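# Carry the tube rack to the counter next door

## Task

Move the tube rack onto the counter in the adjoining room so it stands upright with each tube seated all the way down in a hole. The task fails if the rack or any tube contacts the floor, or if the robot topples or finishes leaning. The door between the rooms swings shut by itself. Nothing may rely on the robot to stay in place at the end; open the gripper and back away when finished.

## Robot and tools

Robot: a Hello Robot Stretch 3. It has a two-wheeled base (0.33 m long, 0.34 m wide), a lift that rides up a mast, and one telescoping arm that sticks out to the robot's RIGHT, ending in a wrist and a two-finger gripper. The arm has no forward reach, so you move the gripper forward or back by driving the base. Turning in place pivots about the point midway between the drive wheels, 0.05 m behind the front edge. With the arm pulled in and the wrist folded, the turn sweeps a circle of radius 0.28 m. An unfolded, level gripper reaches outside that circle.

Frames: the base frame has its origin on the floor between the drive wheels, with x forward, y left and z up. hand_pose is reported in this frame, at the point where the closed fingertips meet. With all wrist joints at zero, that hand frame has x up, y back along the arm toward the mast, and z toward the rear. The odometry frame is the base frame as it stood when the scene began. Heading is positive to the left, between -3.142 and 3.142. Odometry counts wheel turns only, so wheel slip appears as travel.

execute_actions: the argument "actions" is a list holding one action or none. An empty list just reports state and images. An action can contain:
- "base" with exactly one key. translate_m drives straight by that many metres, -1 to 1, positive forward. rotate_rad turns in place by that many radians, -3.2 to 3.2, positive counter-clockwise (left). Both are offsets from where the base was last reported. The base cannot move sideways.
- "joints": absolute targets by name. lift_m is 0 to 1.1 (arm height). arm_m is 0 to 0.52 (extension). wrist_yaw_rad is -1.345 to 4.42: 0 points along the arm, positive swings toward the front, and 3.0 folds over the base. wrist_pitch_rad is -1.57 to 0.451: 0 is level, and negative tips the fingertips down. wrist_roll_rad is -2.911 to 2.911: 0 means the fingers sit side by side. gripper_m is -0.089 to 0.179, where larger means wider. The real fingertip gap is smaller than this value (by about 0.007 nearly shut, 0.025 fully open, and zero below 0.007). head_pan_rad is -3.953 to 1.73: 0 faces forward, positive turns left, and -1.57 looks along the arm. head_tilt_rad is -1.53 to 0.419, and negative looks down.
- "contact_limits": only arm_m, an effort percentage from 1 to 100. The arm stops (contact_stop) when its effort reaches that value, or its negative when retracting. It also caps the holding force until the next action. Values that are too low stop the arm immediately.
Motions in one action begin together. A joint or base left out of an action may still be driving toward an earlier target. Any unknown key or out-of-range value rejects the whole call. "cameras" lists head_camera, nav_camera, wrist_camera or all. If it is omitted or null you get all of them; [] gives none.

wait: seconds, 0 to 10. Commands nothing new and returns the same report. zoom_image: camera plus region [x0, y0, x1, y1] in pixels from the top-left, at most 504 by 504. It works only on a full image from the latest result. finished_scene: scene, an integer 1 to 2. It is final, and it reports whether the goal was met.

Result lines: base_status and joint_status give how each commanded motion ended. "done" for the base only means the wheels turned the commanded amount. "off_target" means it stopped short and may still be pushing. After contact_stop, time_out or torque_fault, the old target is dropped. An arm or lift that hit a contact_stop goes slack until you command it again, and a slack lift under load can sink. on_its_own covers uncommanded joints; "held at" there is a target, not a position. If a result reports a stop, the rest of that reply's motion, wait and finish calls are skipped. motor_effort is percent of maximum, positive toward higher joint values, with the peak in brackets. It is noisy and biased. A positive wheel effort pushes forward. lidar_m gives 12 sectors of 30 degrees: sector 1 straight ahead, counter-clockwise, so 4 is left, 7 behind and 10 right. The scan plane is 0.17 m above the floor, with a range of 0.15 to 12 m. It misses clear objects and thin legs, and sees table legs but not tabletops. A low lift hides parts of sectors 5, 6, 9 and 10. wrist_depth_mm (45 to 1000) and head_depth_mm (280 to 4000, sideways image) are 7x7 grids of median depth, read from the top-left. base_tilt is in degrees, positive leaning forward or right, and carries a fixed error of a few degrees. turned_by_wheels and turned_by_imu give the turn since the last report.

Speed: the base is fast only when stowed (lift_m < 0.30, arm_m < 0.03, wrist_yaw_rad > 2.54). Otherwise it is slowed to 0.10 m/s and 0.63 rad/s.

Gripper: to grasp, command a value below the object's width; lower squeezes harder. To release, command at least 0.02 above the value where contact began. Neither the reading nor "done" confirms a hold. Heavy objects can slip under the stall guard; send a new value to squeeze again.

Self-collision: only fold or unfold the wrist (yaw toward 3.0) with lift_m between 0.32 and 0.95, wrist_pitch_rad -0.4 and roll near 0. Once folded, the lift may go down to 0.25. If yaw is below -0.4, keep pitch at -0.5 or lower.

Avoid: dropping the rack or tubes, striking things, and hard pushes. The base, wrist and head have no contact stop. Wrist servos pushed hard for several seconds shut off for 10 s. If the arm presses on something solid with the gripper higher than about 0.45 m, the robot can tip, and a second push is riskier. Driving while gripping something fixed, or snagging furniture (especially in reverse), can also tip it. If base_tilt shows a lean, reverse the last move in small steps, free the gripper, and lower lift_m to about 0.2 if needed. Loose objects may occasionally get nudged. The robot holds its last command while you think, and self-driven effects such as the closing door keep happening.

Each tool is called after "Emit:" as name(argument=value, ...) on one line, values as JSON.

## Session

Emit:
execute_actions(actions=[])

Scene clock: 0.00 s.
base_odometry: x=+0.000 y=+0.000 heading=+0.000 (m, m, rad; odometry frame)
turned_by_wheels: +0.000 (rad since the last result)
turned_by_imu: +0.000 (rad since the last result)
base_tilt: forward=+1.4 right=-1.6 (deg)
lidar_m: 0.64 0.76 0.68 0.69 0.82 1.69 3.15 1.73 1.85 1.16 0.71 0.63
head_depth_mm: 545 551 556 562 566 573 578 / 562 567 571 578 583 591 598 / 579 584 590 597 603 609 616 / 597 603 610 615 623 628 635 / 615 623 630 635 644 650 657 / 635 640 651 658 665 672 682 / 658 665 673 682 688 697 706
base_status: not commanded
joint_positions: lift_m=+0.428 arm_m=-0.003 wrist_yaw_rad=+3.102 wrist_pitch_rad=-0.533 wrist_roll_rad=-0.001 gripper_m=+0.037 head_pan_rad=-0.013 head_tilt_rad=-0.010
joint_status: not commanded
motor_effort: left_wheel=+1 right_wheel=+0 lift_m=+34 arm_m=-1 wrist_yaw_rad=+0 wrist_pitch_rad=+7 wrist_roll_rad=+0 gripper_m=+0 head_pan_rad=+0 head_tilt_rad=+1 (%)
hand_pose: x=-0.0129 y=+0.0661 z=+0.4156 quat_wxyz=(+0.200, +0.685, +0.173, +0.679) (m; base frame)
wrist_depth_mm: 988 866 - 717 653 601 572 / - - - 808 726 651 614 / - - - 881 813 720 672 / 959 954 908 895 846 796 732 / 773 758 753 734 753 718 708 / 657 644 659 624 639 615 606 / 558 560 - - 524 533 529
pictures: head_camera (sideways: a quarter turn clockwise sets it upright), nav_camera (sideways: a quarter turn counterclockwise sets it upright), wrist_camera
Images, in order (width x height): head_camera 896x504, nav_camera 672x504, wrist_camera 644x364.

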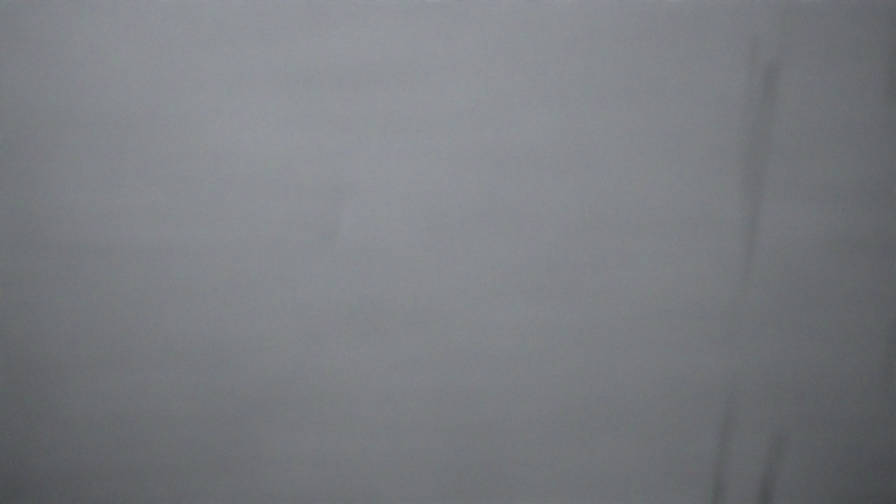

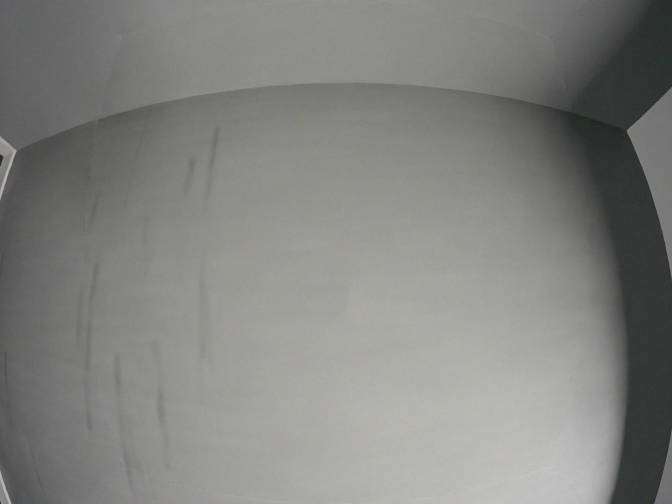

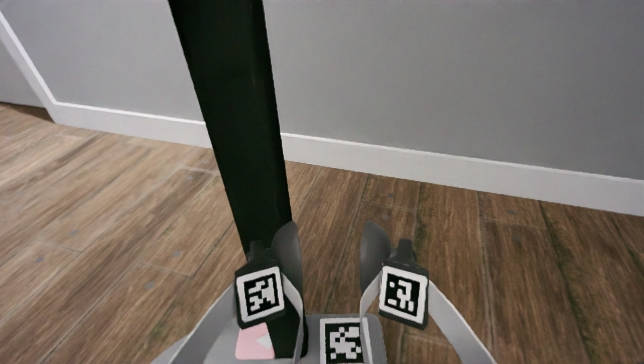

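Emit:
execute_actions(actions=[{"joints": {"head_pan_rad": -2.55, "head_tilt_rad": -0.35, "lift_m": 0.28, "wrist_pitch_rad": -0.4, "wrist_yaw_rad": 3.0}}], cameras=["head_camera", "nav_camera"])

Scene clock: 2.47 s.
base_odometry: x=+0.000 y=+0.000 heading=+0.000 (m, m, rad; odometry frame)
turned_by_wheels: +0.000 (rad since the last result)
turned_by_imu: -0.001 (rad since the last result)
base_tilt: forward=+1.4 right=-1.7 (deg)
lidar_m: 0.64 0.76 0.68 0.69 0.82 1.69 3.13 1.72 1.85 1.16 0.71 0.64
head_depth_mm: 2582 2787 3031 3243 2406 1815 1476 / 2366 2554 2749 2927 2391 1829 1483 / 2172 2333 2460 2698 2376 1813 1485 / 2022 2137 1694 2439 2181 1838 1482 / 1899 2012 1687 2299 2316 1825 1483 / 1764 1872 1687 2125 2182 1811 1478 / 1659 1764 1696 1951 2114 1815 1489
base_status: not commanded
joint_positions: lift_m=+0.281 arm_m=-0.003 wrist_yaw_rad=+3.003 wrist_pitch_rad=-0.422 wrist_roll_rad=-0.001 gripper_m=+0.037 head_pan_rad=-2.543 head_tilt_rad=-0.346
joint_status: all done
motor_effort: left_wheel=+1(0) right_wheel=+0(0) lift_m=+17(27) arm_m=-1(1) wrist_yaw_rad=-3(5) wrist_pitch_rad=+12(13) wrist_roll_rad=+0(0) gripper_m=+0(0) head_pan_rad=-3(37) head_tilt_rad=-2(19) (%)
hand_pose: x=+0.0096 y=+0.0796 z=+0.2923 quat_wxyz=(+0.196, +0.699, +0.100, +0.680) (m; base frame)
wrist_depth_mm: 826 - 720 666 642 610 579 / 898 872 787 743 699 660 629 / - 966 848 797 742 713 674 / 829 798 798 789 775 722 701 / 649 630 - 640 626 599 596 / 527 521 - 524 520 497 492 / 457 - - - 419 422 420
pictures: head_camera (sideways: a quarter turn clockwise sets it upright), nav_camera (sideways: a quarter turn counterclockwise sets it upright)
Images, in order (width x height): head_camera 896x504, nav_camera 672x504.

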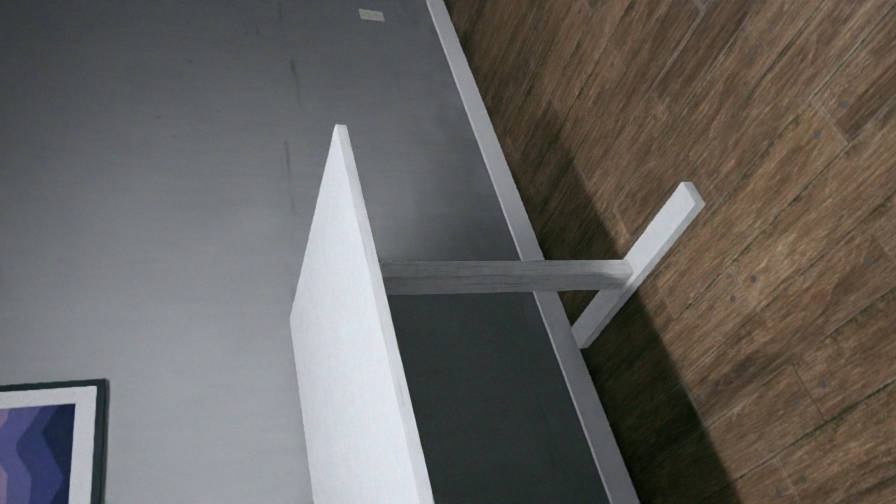

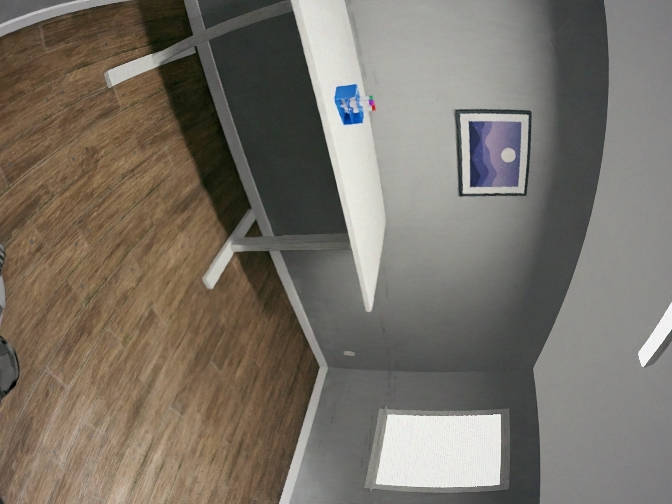

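Emit:
execute_actions(actions=[{"joints": {"head_pan_rad": -2.02, "head_tilt_rad": -0.3}}], cameras=["head_camera", "nav_camera"])

Scene clock: 3.67 s.
base_odometry: x=+0.000 y=+0.000 heading=+0.000 (m, m, rad; odometry frame)
turned_by_wheels: +0.000 (rad since the last result)
turned_by_imu: +0.000 (rad since the last result)
base_tilt: forward=+1.4 right=-1.6 (deg)
lidar_m: 0.64 0.76 0.68 0.69 0.82 1.69 3.15 1.73 1.85 1.16 0.71 0.64
head_depth_mm: 1663 1785 1843 2037 2194 1892 1512 / 1645 1769 1816 2000 2161 1899 1531 / 1632 1744 1795 1315 2122 1903 1525 / 1609 1711 1782 1246 2100 1910 1521 / 1597 1695 1773 1308 2051 1910 1523 / 1584 1671 1759 1312 2012 1830 1521 / 1556 1645 1729 1204 1950 1831 1534
base_status: not commanded
joint_positions: lift_m=+0.281 arm_m=-0.003 wrist_yaw_rad=+3.003 wrist_pitch_rad=-0.422 wrist_roll_rad=-0.001 gripper_m=+0.037 head_pan_rad=-2.027 head_tilt_rad=-0.310
joint_status: all done
motor_effort: left_wheel=+1(1) right_wheel=+0(0) lift_m=+16(16) arm_m=-1(1) wrist_yaw_rad=-3(4) wrist_pitch_rad=+12(12) wrist_roll_rad=+0(0) gripper_m=+0(0) head_pan_rad=+3(28) head_tilt_rad=+3(9) (%)
hand_pose: x=+0.0096 y=+0.0796 z=+0.2923 quat_wxyz=(+0.196, +0.699, +0.100, +0.680) (m; base frame)
wrist_depth_mm: 822 - 717 685 649 610 581 / 905 876 771 739 709 654 614 / 996 949 845 817 756 705 665 / 831 824 794 776 764 739 697 / 652 644 - 637 622 598 585 / 533 519 - 523 515 495 482 / 455 - - - 415 419 421
pictures: head_camera (sideways: a quarter turn clockwise sets it upright), nav_camera (sideways: a quarter turn counterclockwise sets it upright)
Images, in order (width x height): head_camera 896x504, nav_camera 672x504.

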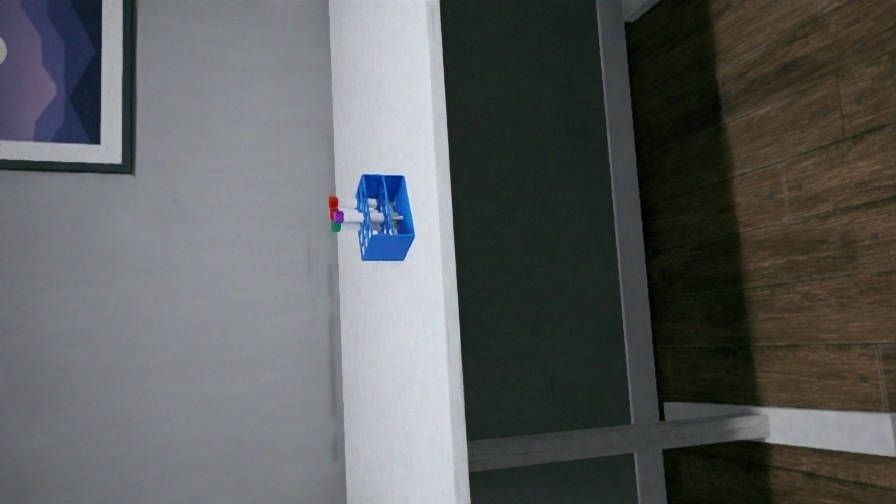

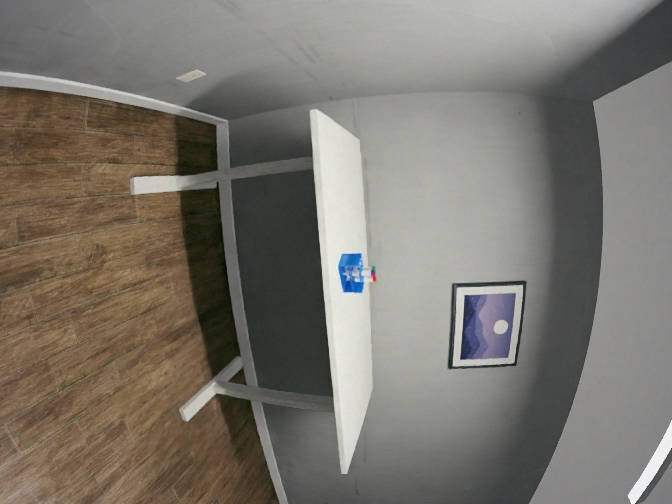

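Emit:
zoom_image(camera="head_camera", region=[315, 160, 435, 280])

Region (315, 160, 435, 280) of head_camera's 896x504 image, scaled by 4.200, with more detail than that image has.

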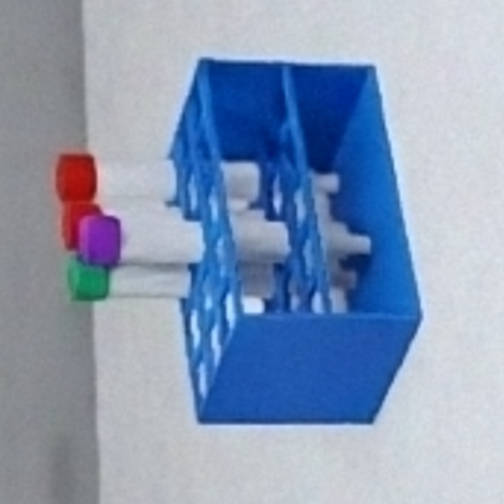

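Emit:
execute_actions(actions=[{"base": {"rotate_rad": 0.454}, "joints": {"lift_m": 0.41, "head_pan_rad": -3.3, "head_tilt_rad": -0.5}}], cameras=["head_camera", "nav_camera"])

Scene clock: 9.43 s.
base_odometry: x=+0.000 y=+0.000 heading=+0.454 (m, m, rad; odometry frame)
turned_by_wheels: +0.454 (rad since the last result)
turned_by_imu: +0.450 (rad since the last result)
base_tilt: forward=+1.5 right=-1.7 (deg)
lidar_m: 0.73 0.68 0.68 0.78 1.34 3.14 1.72 1.85 1.31 0.74 0.64 0.64
head_depth_mm: 2807 2960 3224 2543 1941 1561 1325 / 2940 3178 3395 2555 1949 1569 1324 / 3152 3351 3548 2536 1946 1583 1325 / 2788 3013 3274 2545 1945 1585 1333 / 2444 2668 2886 2528 1950 1591 1327 / 2242 2301 2548 2570 1894 1574 1327 / 2025 2045 2250 2248 1943 1579 1321
base_status: done
joint_positions: lift_m=+0.409 arm_m=-0.003 wrist_yaw_rad=+3.003 wrist_pitch_rad=-0.421 wrist_roll_rad=-0.001 gripper_m=+0.037 head_pan_rad=-3.293 head_tilt_rad=-0.494
joint_status: all done
motor_effort: left_wheel=-2(12) right_wheel=+3(9) lift_m=+51(53) arm_m=-1(1) wrist_yaw_rad=-2(4) wrist_pitch_rad=+12(12) wrist_roll_rad=+0(0) gripper_m=+0(1) head_pan_rad=-3(37) head_tilt_rad=-3(14) (%)
hand_pose: x=+0.0097 y=+0.0797 z=+0.4213 quat_wxyz=(+0.196, +0.699, +0.100, +0.680) (m; base frame)
wrist_depth_mm: - - - 851 684 586 510 / - - - 931 747 636 542 / - - - - 803 678 571 / - - - 991 872 710 602 / 852 838 - 869 826 726 652 / 693 689 - 677 693 667 640 / 594 585 - 577 549 558 554
pictures: head_camera (sideways: a quarter turn clockwise sets it upright), nav_camera (sideways: a quarter turn counterclockwise sets it upright)
Images, in order (width x height): head_camera 896x504, nav_camera 672x504.

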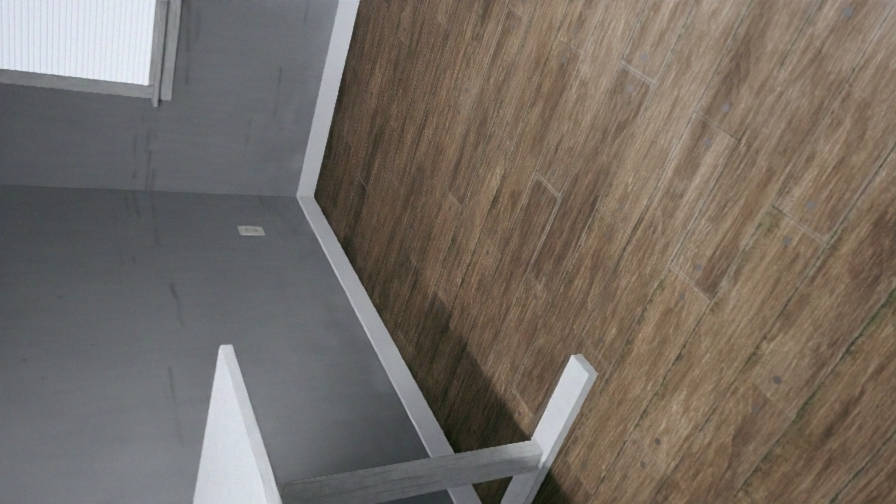

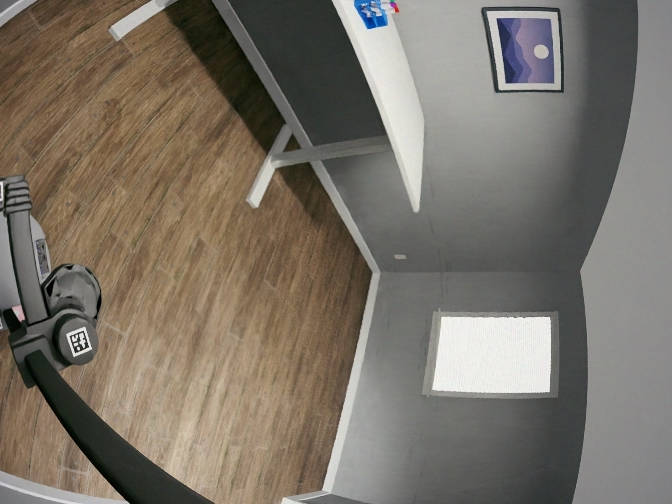

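Emit:
execute_actions(actions=[{"base": {"translate_m": -0.716}, "joints": {"lift_m": 1.075, "wrist_yaw_rad": 0.0, "arm_m": 0.15, "head_pan_rad": 1.55, "head_tilt_rad": -0.3}}])

Scene clock: 17.83 s.
base_odometry: x=-0.644 y=-0.314 heading=+0.454 (m, m, rad; odometry frame)
turned_by_wheels: +0.000 (rad since the last result)
turned_by_imu: -0.003 (rad since the last result)
base_tilt: forward=+1.4 right=-1.7 (deg)
lidar_m: 1.32 1.18 1.18 1.35 2.31 2.62 1.58 1.03 1.35 1.13 1.15 1.15
head_depth_mm: 1093 1139 1202 1265 1334 1412 1446 / 1167 1229 1292 1358 1446 1553 1537 / 1334 1394 1478 1567 1666 1690 1531 / 1439 1533 1628 1741 1865 1892 1522 / 1573 1676 1806 1925 2082 1895 1519 / 1721 1847 1997 2187 2322 1906 1527 / 1876 1975 2144 2349 2403 1901 1534
base_status: done
joint_positions: lift_m=+1.074 arm_m=+0.150 wrist_yaw_rad=+0.003 wrist_pitch_rad=-0.421 wrist_roll_rad=-0.001 gripper_m=+0.037 head_pan_rad=+1.543 head_tilt_rad=-0.310
joint_status: all done
motor_effort: left_wheel=-2(9) right_wheel=+3(3) lift_m=+51(53) arm_m=+2(2) wrist_yaw_rad=-4(3) wrist_pitch_rad=+12(12) wrist_roll_rad=+0(0) gripper_m=+0(0) head_pan_rad=+3(37) head_tilt_rad=+3(16) (%)
hand_pose: x=-0.0208 y=-0.5186 z=+1.0863 quat_wxyz=(+0.692, +0.149, -0.691, -0.147) (m; base frame)
wrist_depth_mm: 642 720 901 - - 898 772 / 671 780 951 - 993 907 776 / 706 840 915 658 647 624 382 / 746 883 - 491 474 443 353 / 769 950 - - 381 377 350 / 820 - - - 334 308 306 / 875 - - - - - 261
pictures: head_camera (sideways: a quarter turn clockwise sets it upright), nav_camera (sideways: a quarter turn counterclockwise sets it upright), wrist_camera
Images, in order (width x height): head_camera 896x504, nav_camera 672x504, wrist_camera 644x364.

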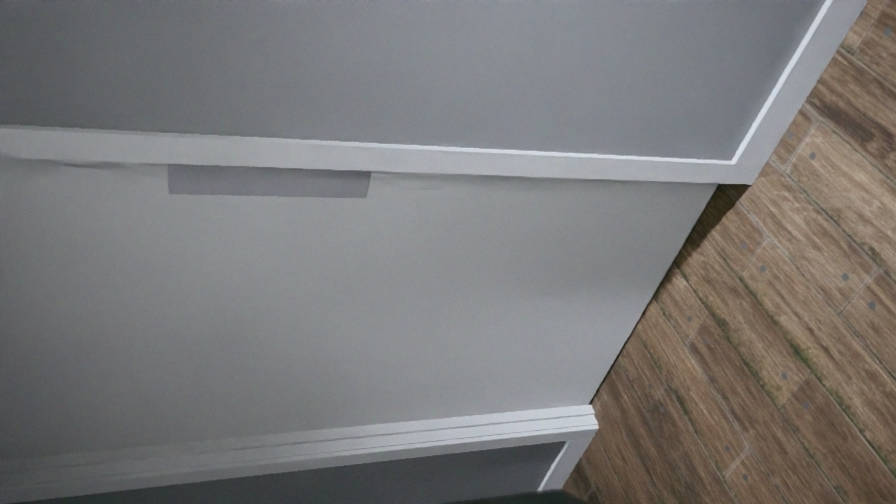

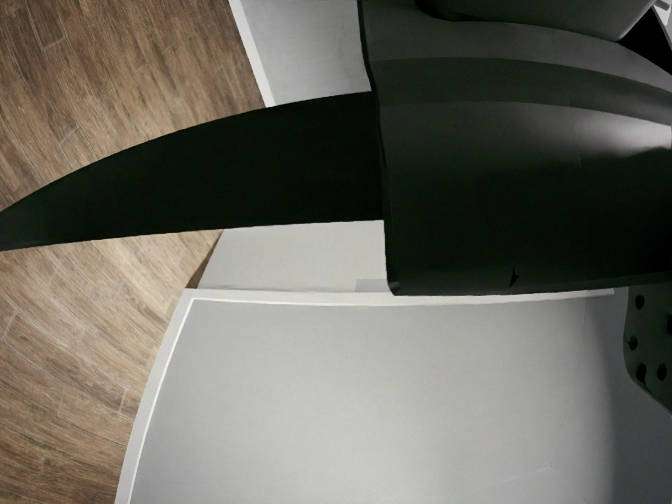

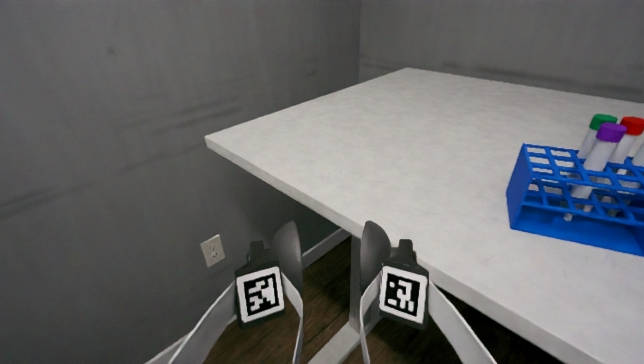

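Emit:
execute_actions(actions=[{"base": {"rotate_rad": -0.34}, "joints": {"wrist_pitch_rad": -0.69, "gripper_m": 0.179, "arm_m": 0.32, "head_pan_rad": -1.6, "head_tilt_rad": -0.45}}])

Scene clock: 21.77 s.
base_odometry: x=-0.644 y=-0.314 heading=+0.114 (m, m, rad; odometry frame)
turned_by_wheels: -0.340 (rad since the last result)
turned_by_imu: -0.340 (rad since the last result)
base_tilt: forward=+1.5 right=-1.8 (deg)
lidar_m: 1.17 1.26 1.18 1.20 1.63 2.63 2.12 1.03 1.35 1.13 1.14 1.15
head_depth_mm: 1108 1228 1135 748 628 1618 1367 / 1149 1249 1063 749 1602 1656 1369 / 1188 - 1060 751 1693 1655 1371 / 1246 - - 750 1787 1663 1369 / 1298 1407 1131 734 1858 1656 1371 / 1355 1475 1140 789 1381 1510 1374 / 1413 1527 1134 828 1853 1650 1344
base_status: done
joint_positions: lift_m=+1.074 arm_m=+0.320 wrist_yaw_rad=+0.002 wrist_pitch_rad=-0.698 wrist_roll_rad=-0.001 gripper_m=+0.179 head_pan_rad=-1.593 head_tilt_rad=-0.445
joint_status: all done
motor_effort: left_wheel=+4(10) right_wheel=-1(5) lift_m=+51(51) arm_m=+2(5) wrist_yaw_rad=-2(4) wrist_pitch_rad=+5(12) wrist_roll_rad=+0(0) gripper_m=+0(86) head_pan_rad=-3(38) head_tilt_rad=-3(11) (%)
hand_pose: x=-0.0213 y=-0.6453 z=+1.0299 quat_wxyz=(+0.665, +0.243, -0.664, -0.242) (m; base frame)
wrist_depth_mm: 716 584 574 554 540 523 512 / 458 454 443 425 248 416 410 / 373 368 362 254 236 344 342 / 318 314 308 281 262 294 292 / 284 272 268 262 261 262 255 / 909 238 236 234 233 230 232 / 936 - 218 209 208 205 198
pictures: head_camera (sideways: a quarter turn clockwise sets it upright), nav_camera (sideways: a quarter turn counterclockwise sets it upright), wrist_camera
Images, in order (width x height): head_camera 896x504, nav_camera 672x504, wrist_camera 644x364.

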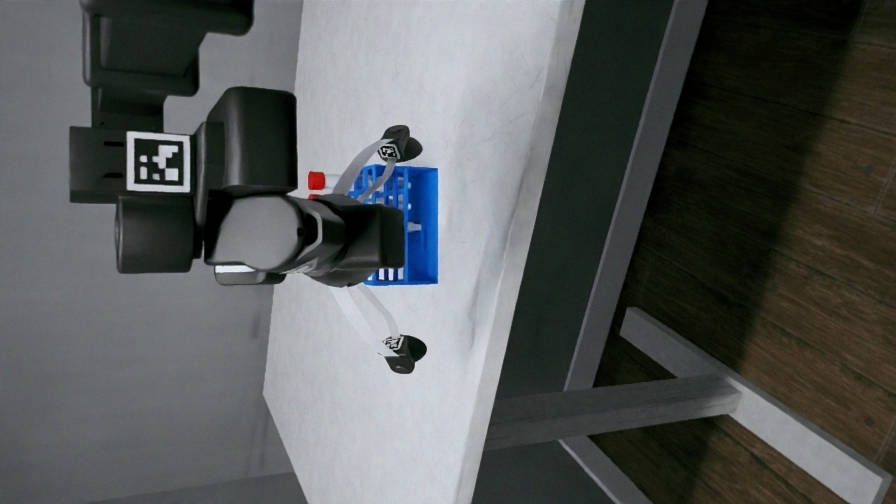

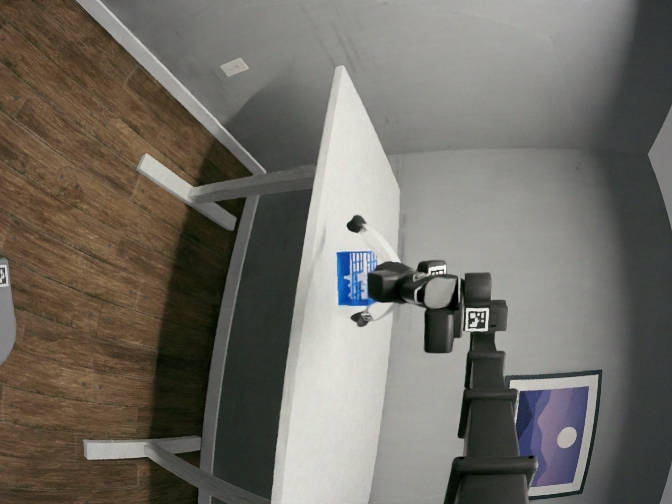

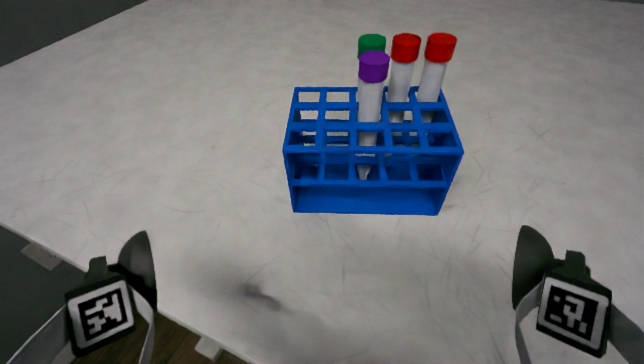

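Emit:
zoom_image(camera="wrist_camera", region=[270, 20, 480, 230])

Region (270, 20, 480, 230) of wrist_camera's 644x364 image, scaled by 2.400.

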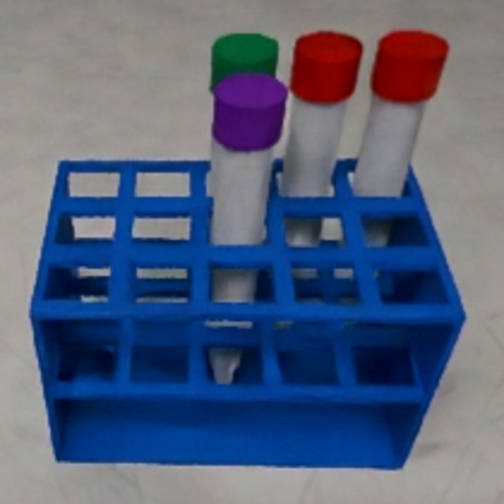

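Emit:
execute_actions(actions=[{"base": {"rotate_rad": -0.04}, "joints": {"lift_m": 1.053, "arm_m": 0.39}}], cameras=["head_camera", "wrist_camera"])

Scene clock: 25.23 s.
base_odometry: x=-0.644 y=-0.314 heading=+0.074 (m, m, rad; odometry frame)
turned_by_wheels: -0.040 (rad since the last result)
turned_by_imu: -0.041 (rad since the last result)
base_tilt: forward=+1.6 right=-1.8 (deg)
lidar_m: 1.16 1.28 1.18 1.19 1.58 2.63 2.25 1.03 1.35 1.17 1.12 1.14
head_depth_mm: 1116 - 1060 750 626 1613 1373 / 1150 1265 1135 749 1599 1655 1361 / 1173 - 1055 748 1673 1663 1363 / 1229 1319 - 748 1766 1667 1369 / 1267 1375 1137 747 1843 1646 1370 / 1325 1428 1139 749 1878 1543 1373 / 1372 1498 1136 791 1840 1597 1339
base_status: done
joint_positions: lift_m=+1.054 arm_m=+0.390 wrist_yaw_rad=+0.002 wrist_pitch_rad=-0.699 wrist_roll_rad=-0.001 gripper_m=+0.179 head_pan_rad=-1.593 head_tilt_rad=-0.445
joint_status: all done
motor_effort: left_wheel=+3(11) right_wheel=-1(7) lift_m=+17(45) arm_m=+2(2) wrist_yaw_rad=-2(2) wrist_pitch_rad=+5(5) wrist_roll_rad=+0(0) gripper_m=+0(0) head_pan_rad=-3(3) head_tilt_rad=-2(2) (%)
hand_pose: x=-0.0213 y=-0.7153 z=+1.0091 quat_wxyz=(+0.665, +0.243, -0.664, -0.242) (m; base frame)
wrist_depth_mm: 693 527 511 500 489 469 462 / 416 408 401 169 172 378 372 / 338 331 320 195 199 312 306 / 287 280 216 182 207 267 264 / 248 246 217 197 195 238 231 / 220 216 214 211 209 209 210 / - 190 191 190 189 185 178
pictures: head_camera (sideways: a quarter turn clockwise sets it upright), wrist_camera
Images, in order (width x height): head_camera 896x504, wrist_camera 644x364.

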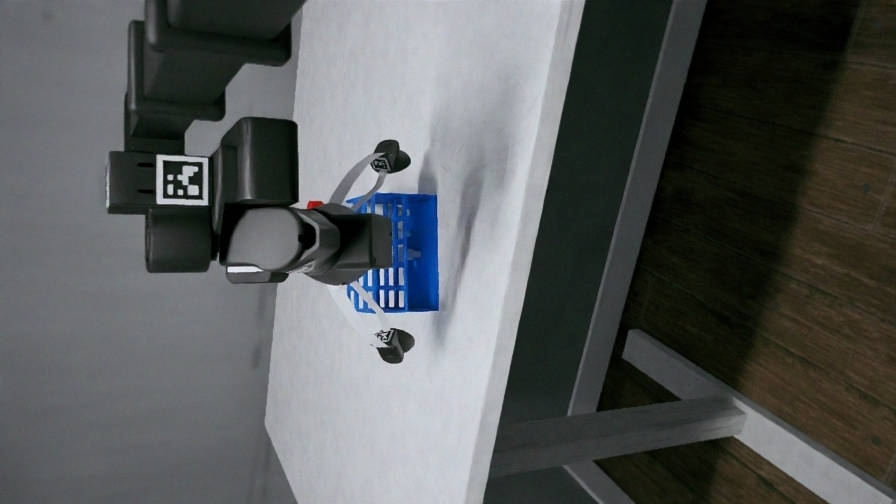

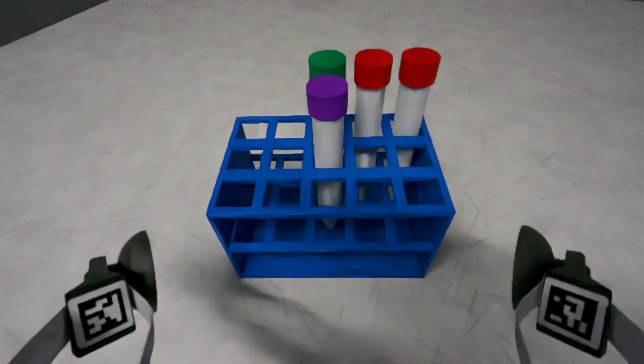

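Emit:
execute_actions(actions=[{"joints": {"lift_m": 1.051, "arm_m": 0.466}}], cameras=["head_camera", "wrist_camera"])

Emit:
zoom_image(camera="head_camera", region=[270, 140, 500, 370])

Scene clock: 27.60 s.
base_odometry: x=-0.644 y=-0.314 heading=+0.074 (m, m, rad; odometry frame)
turned_by_wheels: +0.000 (rad since the last result)
turned_by_imu: -0.001 (rad since the last result)
base_tilt: forward=+1.3 right=-1.8 (deg)
lidar_m: 1.16 1.28 1.18 1.19 1.58 2.62 2.24 1.03 1.35 1.16 1.13 1.15
head_depth_mm: 1113 - 1054 750 628 1618 1377 / 1145 1265 1138 748 1595 1637 1365 / 1187 - 1137 746 1677 1650 1368 / 1221 1303 757 750 1759 1640 1367 / 1280 1382 1223 749 1850 1649 1368 / 1314 1432 1134 751 1875 1545 1374 / 1367 1501 1133 789 1846 1590 1334
base_status: not commanded
joint_positions: lift_m=+1.052 arm_m=+0.466 wrist_yaw_rad=+0.002 wrist_pitch_rad=-0.699 wrist_roll_rad=-0.001 gripper_m=+0.179 head_pan_rad=-1.593 head_tilt_rad=-0.445
joint_status: all done
motor_effort: left_wheel=+3(4) right_wheel=-2(2) lift_m=+16(16) arm_m=+2(3) wrist_yaw_rad=-2(2) wrist_pitch_rad=+5(5) wrist_roll_rad=+0(0) gripper_m=+0(0) head_pan_rad=-3(3) head_tilt_rad=-3(2) (%)
hand_pose: x=-0.0213 y=-0.7913 z=+1.0070 quat_wxyz=(+0.665, +0.243, -0.664, -0.242) (m; base frame)
wrist_depth_mm: 688 521 502 489 478 470 454 / 409 405 392 389 381 372 368 / 334 329 325 320 315 309 305 / 284 278 279 115 116 257 260 / 244 243 156 97 141 238 229 / 217 213 153 127 164 198 207 / - 184 149 150 149 137 177
pictures: head_camera (sideways: a quarter turn clockwise sets it upright), wrist_camera
Images, in order (width x height): head_camera 896x504, wrist_camera 644x364.

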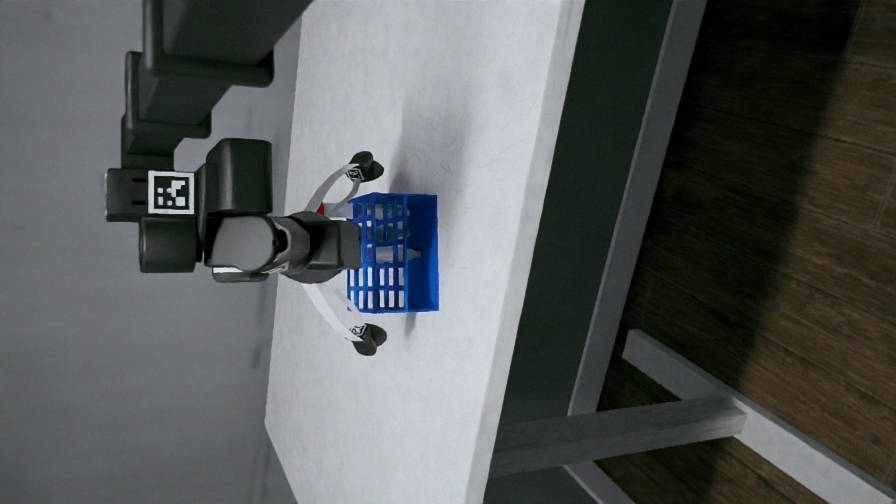

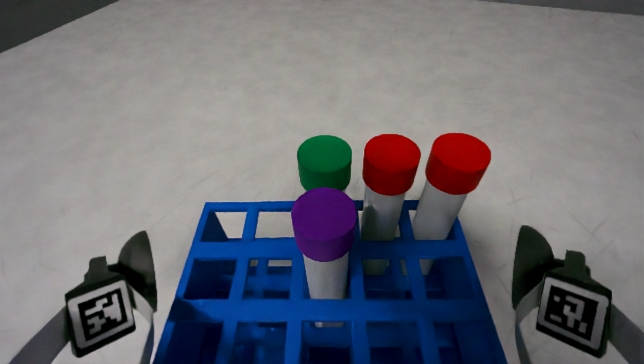

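Region (270, 140, 500, 370) of head_camera's 896x504 image, scaled by 2.191, with more detail than that image has.

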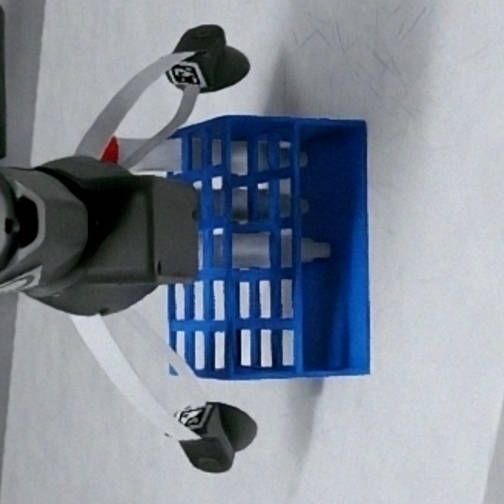

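Emit:
execute_actions(actions=[{"joints": {"gripper_m": 0.092}}], cameras=["head_camera", "wrist_camera"])

Emit:
zoom_image(camera="head_camera", region=[270, 140, 500, 370])

Scene clock: 29.37 s.
base_odometry: x=-0.644 y=-0.314 heading=+0.074 (m, m, rad; odometry frame)
turned_by_wheels: +0.000 (rad since the last result)
turned_by_imu: +0.000 (rad since the last result)
base_tilt: forward=+1.4 right=-1.6 (deg)
lidar_m: 1.16 1.27 1.18 1.19 1.58 2.63 2.24 1.03 1.35 1.17 1.13 1.15
head_depth_mm: 1116 - 1060 749 627 1613 1362 / 1154 1282 1137 750 1594 1640 1372 / 1182 - 1098 749 1672 1653 1367 / 1223 1311 754 747 1765 1643 1366 / 1271 1372 1181 747 1837 1648 1380 / 1310 1427 1141 750 1868 1530 1368 / 1364 1488 1142 789 1833 1590 1333
base_status: not commanded
joint_positions: lift_m=+1.052 arm_m=+0.466 wrist_yaw_rad=+0.002 wrist_pitch_rad=-0.698 wrist_roll_rad=-0.001 gripper_m=+0.093 head_pan_rad=-1.593 head_tilt_rad=-0.445
joint_status: all done
motor_effort: left_wheel=+5(5) right_wheel=-2(2) lift_m=+17(17) arm_m=+2(2) wrist_yaw_rad=-2(2) wrist_pitch_rad=+5(5) wrist_roll_rad=+0(0) gripper_m=-17(93) head_pan_rad=-3(3) head_tilt_rad=-3(2) (%)
hand_pose: x=-0.0213 y=-0.7914 z=+1.0071 quat_wxyz=(+0.665, +0.243, -0.664, -0.242) (m; base frame)
wrist_depth_mm: 692 516 509 500 488 471 460 / 408 406 396 388 386 374 365 / 337 333 326 320 316 311 306 / 285 280 275 117 116 256 261 / 246 244 161 97 139 236 230 / 217 - 149 125 163 140 203 / 198 184 149 150 149 140 183
pictures: head_camera (sideways: a quarter turn clockwise sets it upright), wrist_camera
Images, in order (width x height): head_camera 896x504, wrist_camera 644x364.

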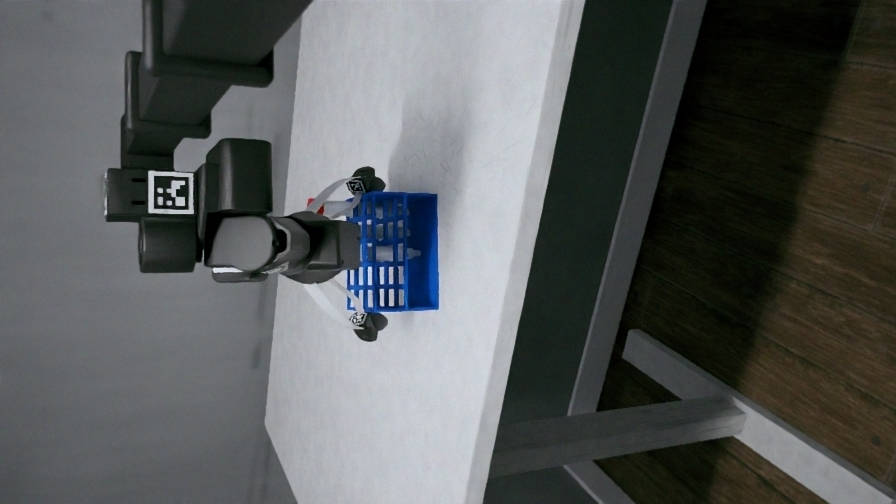

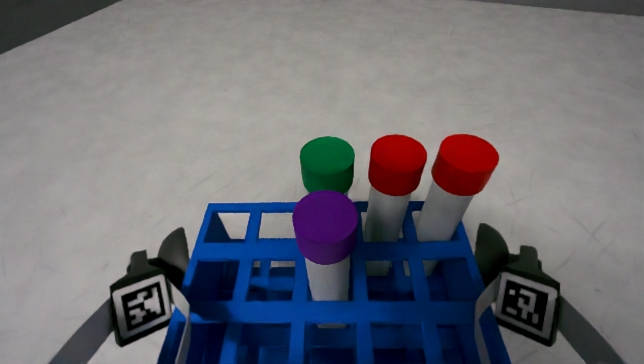

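Region (270, 140, 500, 370) of head_camera's 896x504 image, scaled by 2.191, with more detail than that image has.

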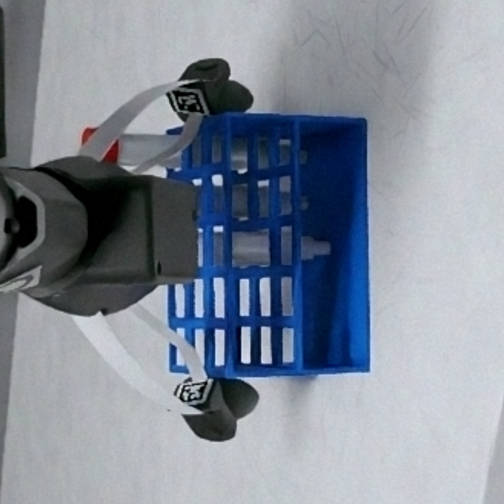

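Emit:
execute_actions(actions=[{"joints": {"lift_m": 1.082}}], cameras=["head_camera", "wrist_camera"])

Emit:
zoom_image(camera="head_camera", region=[250, 140, 480, 370])

Scene clock: 30.53 s.
base_odometry: x=-0.644 y=-0.314 heading=+0.074 (m, m, rad; odometry frame)
turned_by_wheels: +0.000 (rad since the last result)
turned_by_imu: +0.000 (rad since the last result)
base_tilt: forward=+1.5 right=-1.7 (deg)
lidar_m: 1.16 1.28 1.18 1.19 1.58 2.62 2.23 1.03 1.35 1.16 1.13 1.15
head_depth_mm: 1096 1214 1138 747 627 1618 1374 / 1138 1249 1131 749 1597 1663 1368 / 1168 1297 1143 750 1674 1649 1368 / 1214 - 786 748 1762 1650 1372 / 1269 1374 1141 748 1844 1659 1366 / 1321 1450 1136 748 1866 1537 1368 / 1373 1506 1132 787 1852 1593 1331
base_status: not commanded
joint_positions: lift_m=+1.081 arm_m=+0.466 wrist_yaw_rad=+0.002 wrist_pitch_rad=-0.705 wrist_roll_rad=-0.001 gripper_m=+0.093 head_pan_rad=-1.593 head_tilt_rad=-0.445
joint_status: all done
motor_effort: left_wheel=+5(5) right_wheel=-2(3) lift_m=+52(52) arm_m=+2(2) wrist_yaw_rad=-1(2) wrist_pitch_rad=+8(8) wrist_roll_rad=+0(0) gripper_m=-17(17) head_pan_rad=-3(3) head_tilt_rad=-4(2) (%)
hand_pose: x=-0.0213 y=-0.7902 z=+1.0357 quat_wxyz=(+0.664, +0.245, -0.663, -0.244) (m; base frame)
wrist_depth_mm: 724 578 563 554 540 529 509 / 466 458 446 434 424 424 412 / 378 372 366 363 357 350 345 / 322 319 314 110 108 285 297 / 278 277 154 94 136 262 261 / 248 249 148 126 164 140 232 / 226 211 148 147 123 141 209
pictures: head_camera (sideways: a quarter turn clockwise sets it upright), wrist_camera
Images, in order (width x height): head_camera 896x504, wrist_camera 644x364.

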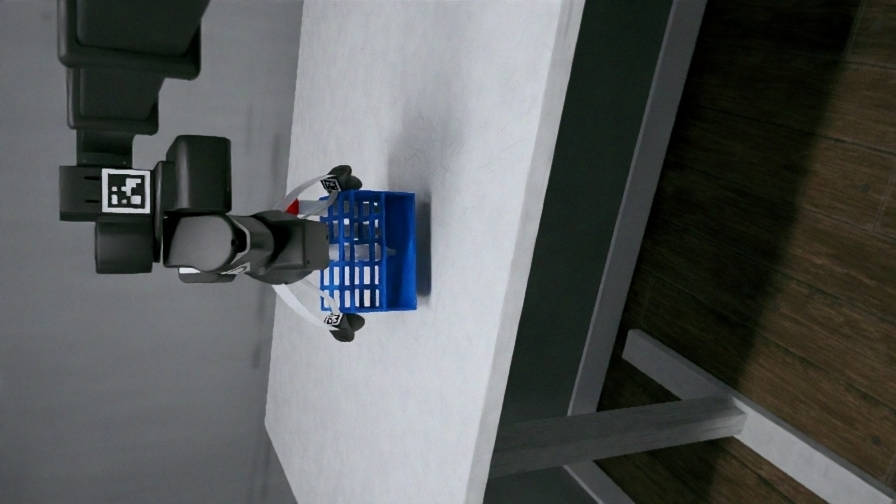

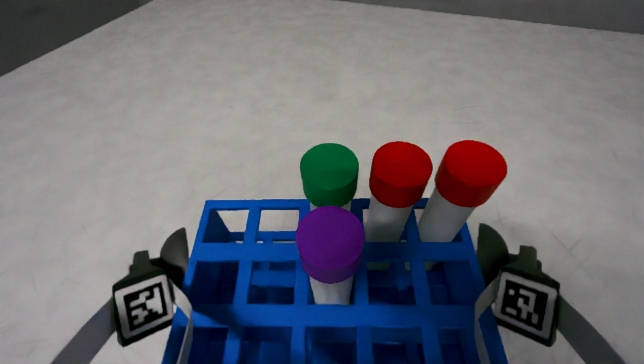

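Region (250, 140, 480, 370) of head_camera's 896x504 image, scaled by 2.191, with more detail than that image has.

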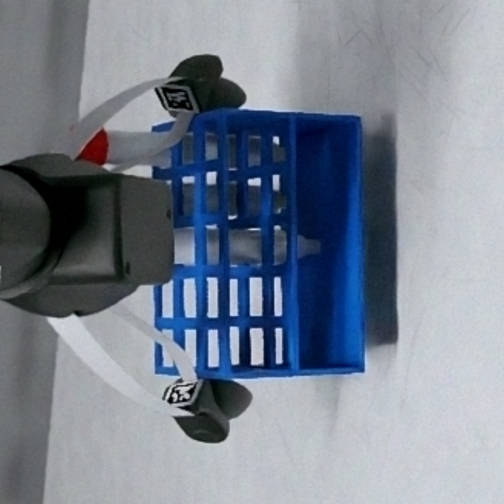

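Emit:
execute_actions(actions=[], cameras=["wrist_camera"])

Scene clock: 30.67 s.
base_odometry: x=-0.644 y=-0.314 heading=+0.074 (m, m, rad; odometry frame)
turned_by_wheels: +0.000 (rad since the last result)
turned_by_imu: +0.000 (rad since the last result)
base_tilt: forward=+1.5 right=-1.7 (deg)
lidar_m: 1.16 1.28 1.18 1.19 1.58 2.62 2.24 1.03 1.35 1.17 1.13 1.15
head_depth_mm: 1094 1218 1134 748 626 1618 1367 / 1136 1246 1140 748 1592 1638 1363 / 1166 1310 1136 748 1689 1645 1369 / 1218 - 789 749 1755 1658 1359 / 1275 1390 1135 748 1828 1644 1373 / 1322 1437 1136 748 1880 1536 1370 / 1369 1494 1133 786 1837 1601 1334
base_status: not commanded
joint_positions: lift_m=+1.081 arm_m=+0.466 wrist_yaw_rad=+0.002 wrist_pitch_rad=-0.705 wrist_roll_rad=-0.001 gripper_m=+0.093 head_pan_rad=-1.593 head_tilt_rad=-0.445
joint_status: all done
motor_effort: left_wheel=+4(5) right_wheel=-2(3) lift_m=+52(52) arm_m=+2(2) wrist_yaw_rad=-2(2) wrist_pitch_rad=+8(8) wrist_roll_rad=+0(0) gripper_m=-17(17) head_pan_rad=-3(3) head_tilt_rad=-1(2) (%)
hand_pose: x=-0.0213 y=-0.7902 z=+1.0357 quat_wxyz=(+0.664, +0.245, -0.663, -0.244) (m; base frame)
wrist_depth_mm: 716 591 572 559 541 530 507 / 467 460 447 441 432 423 415 / 382 372 368 358 358 351 348 / 322 319 313 110 108 283 297 / 279 278 153 94 137 264 262 / 245 251 149 126 164 140 232 / 225 210 148 147 123 141 209
pictures: wrist_camera
Images, in order (width x height): wrist_camera 644x364.

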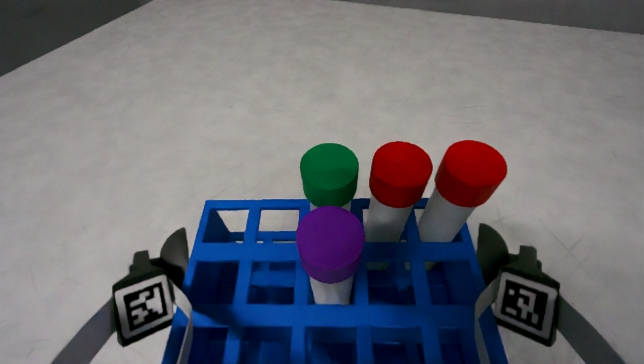

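Emit:
execute_actions(actions=[{"joints": {"lift_m": 1.095, "wrist_pitch_rad": -0.78, "arm_m": 0.41}}], cameras=["head_camera", "wrist_camera"])

Emit:
zoom_image(camera="head_camera", region=[250, 130, 500, 380])

Scene clock: 35.00 s.
base_odometry: x=-0.644 y=-0.314 heading=+0.074 (m, m, rad; odometry frame)
turned_by_wheels: +0.000 (rad since the last result)
turned_by_imu: -0.001 (rad since the last result)
base_tilt: forward=+1.4 right=-1.6 (deg)
lidar_m: 1.16 1.28 1.18 1.19 1.58 2.62 2.24 1.03 1.35 1.16 1.13 1.15
head_depth_mm: - 1202 1138 750 626 1617 1379 / 1130 1233 1137 746 1603 1641 1378 / 1166 1310 1092 715 1684 1641 1374 / 1210 - 680 714 1758 1628 1371 / 1263 1384 1182 713 1824 1643 1373 / 1319 1430 1133 748 1885 1546 1372 / 1376 1491 1134 786 1836 1605 1340
base_status: not commanded
joint_positions: lift_m=+1.094 arm_m=+0.410 wrist_yaw_rad=+0.002 wrist_pitch_rad=-0.793 wrist_roll_rad=-0.001 gripper_m=+0.093 head_pan_rad=-1.593 head_tilt_rad=-0.445
joint_status: all done
motor_effort: left_wheel=+4(5) right_wheel=-2(2) lift_m=+53(54) arm_m=-4(3) wrist_yaw_rad=-3(2) wrist_pitch_rad=+7(6) wrist_roll_rad=+0(0) gripper_m=-17(16) head_pan_rad=-3(3) head_tilt_rad=-3(3) (%)
hand_pose: x=-0.0213 y=-0.7179 z=+1.0335 quat_wxyz=(+0.653, +0.274, -0.651, -0.273) (m; base frame)
wrist_depth_mm: 488 481 471 465 453 448 432 / 410 401 399 395 388 377 373 / 347 346 338 336 328 324 322 / 304 302 297 115 108 274 282 / 271 270 154 95 137 255 255 / 243 246 149 126 165 140 228 / 223 212 148 147 122 142 209
pictures: head_camera (sideways: a quarter turn clockwise sets it upright), wrist_camera
Images, in order (width x height): head_camera 896x504, wrist_camera 644x364.

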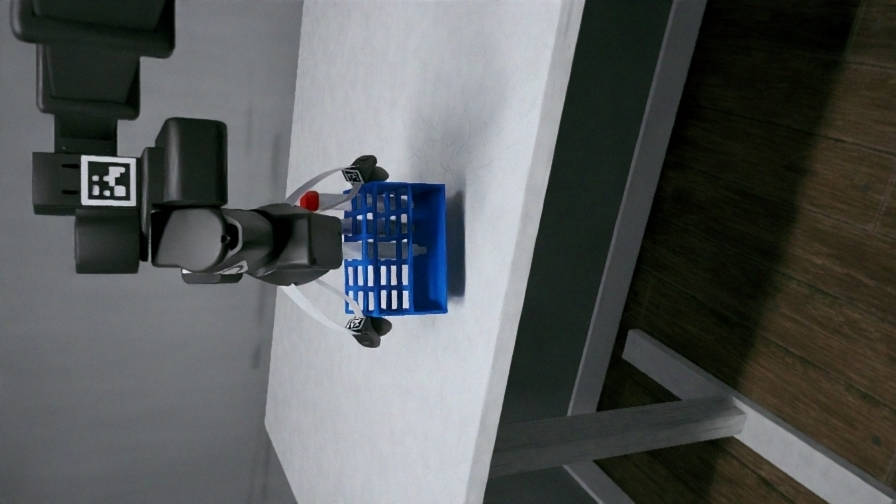

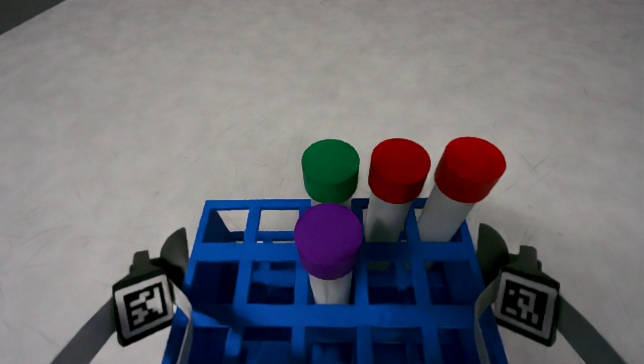

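Region (250, 130, 500, 380) of head_camera's 896x504 image, scaled by 2.016, with more detail than that image has.

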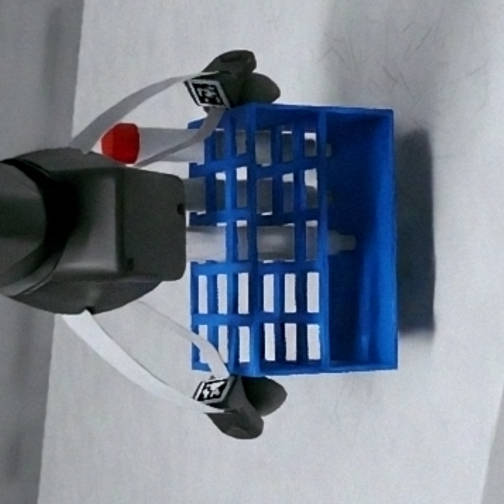

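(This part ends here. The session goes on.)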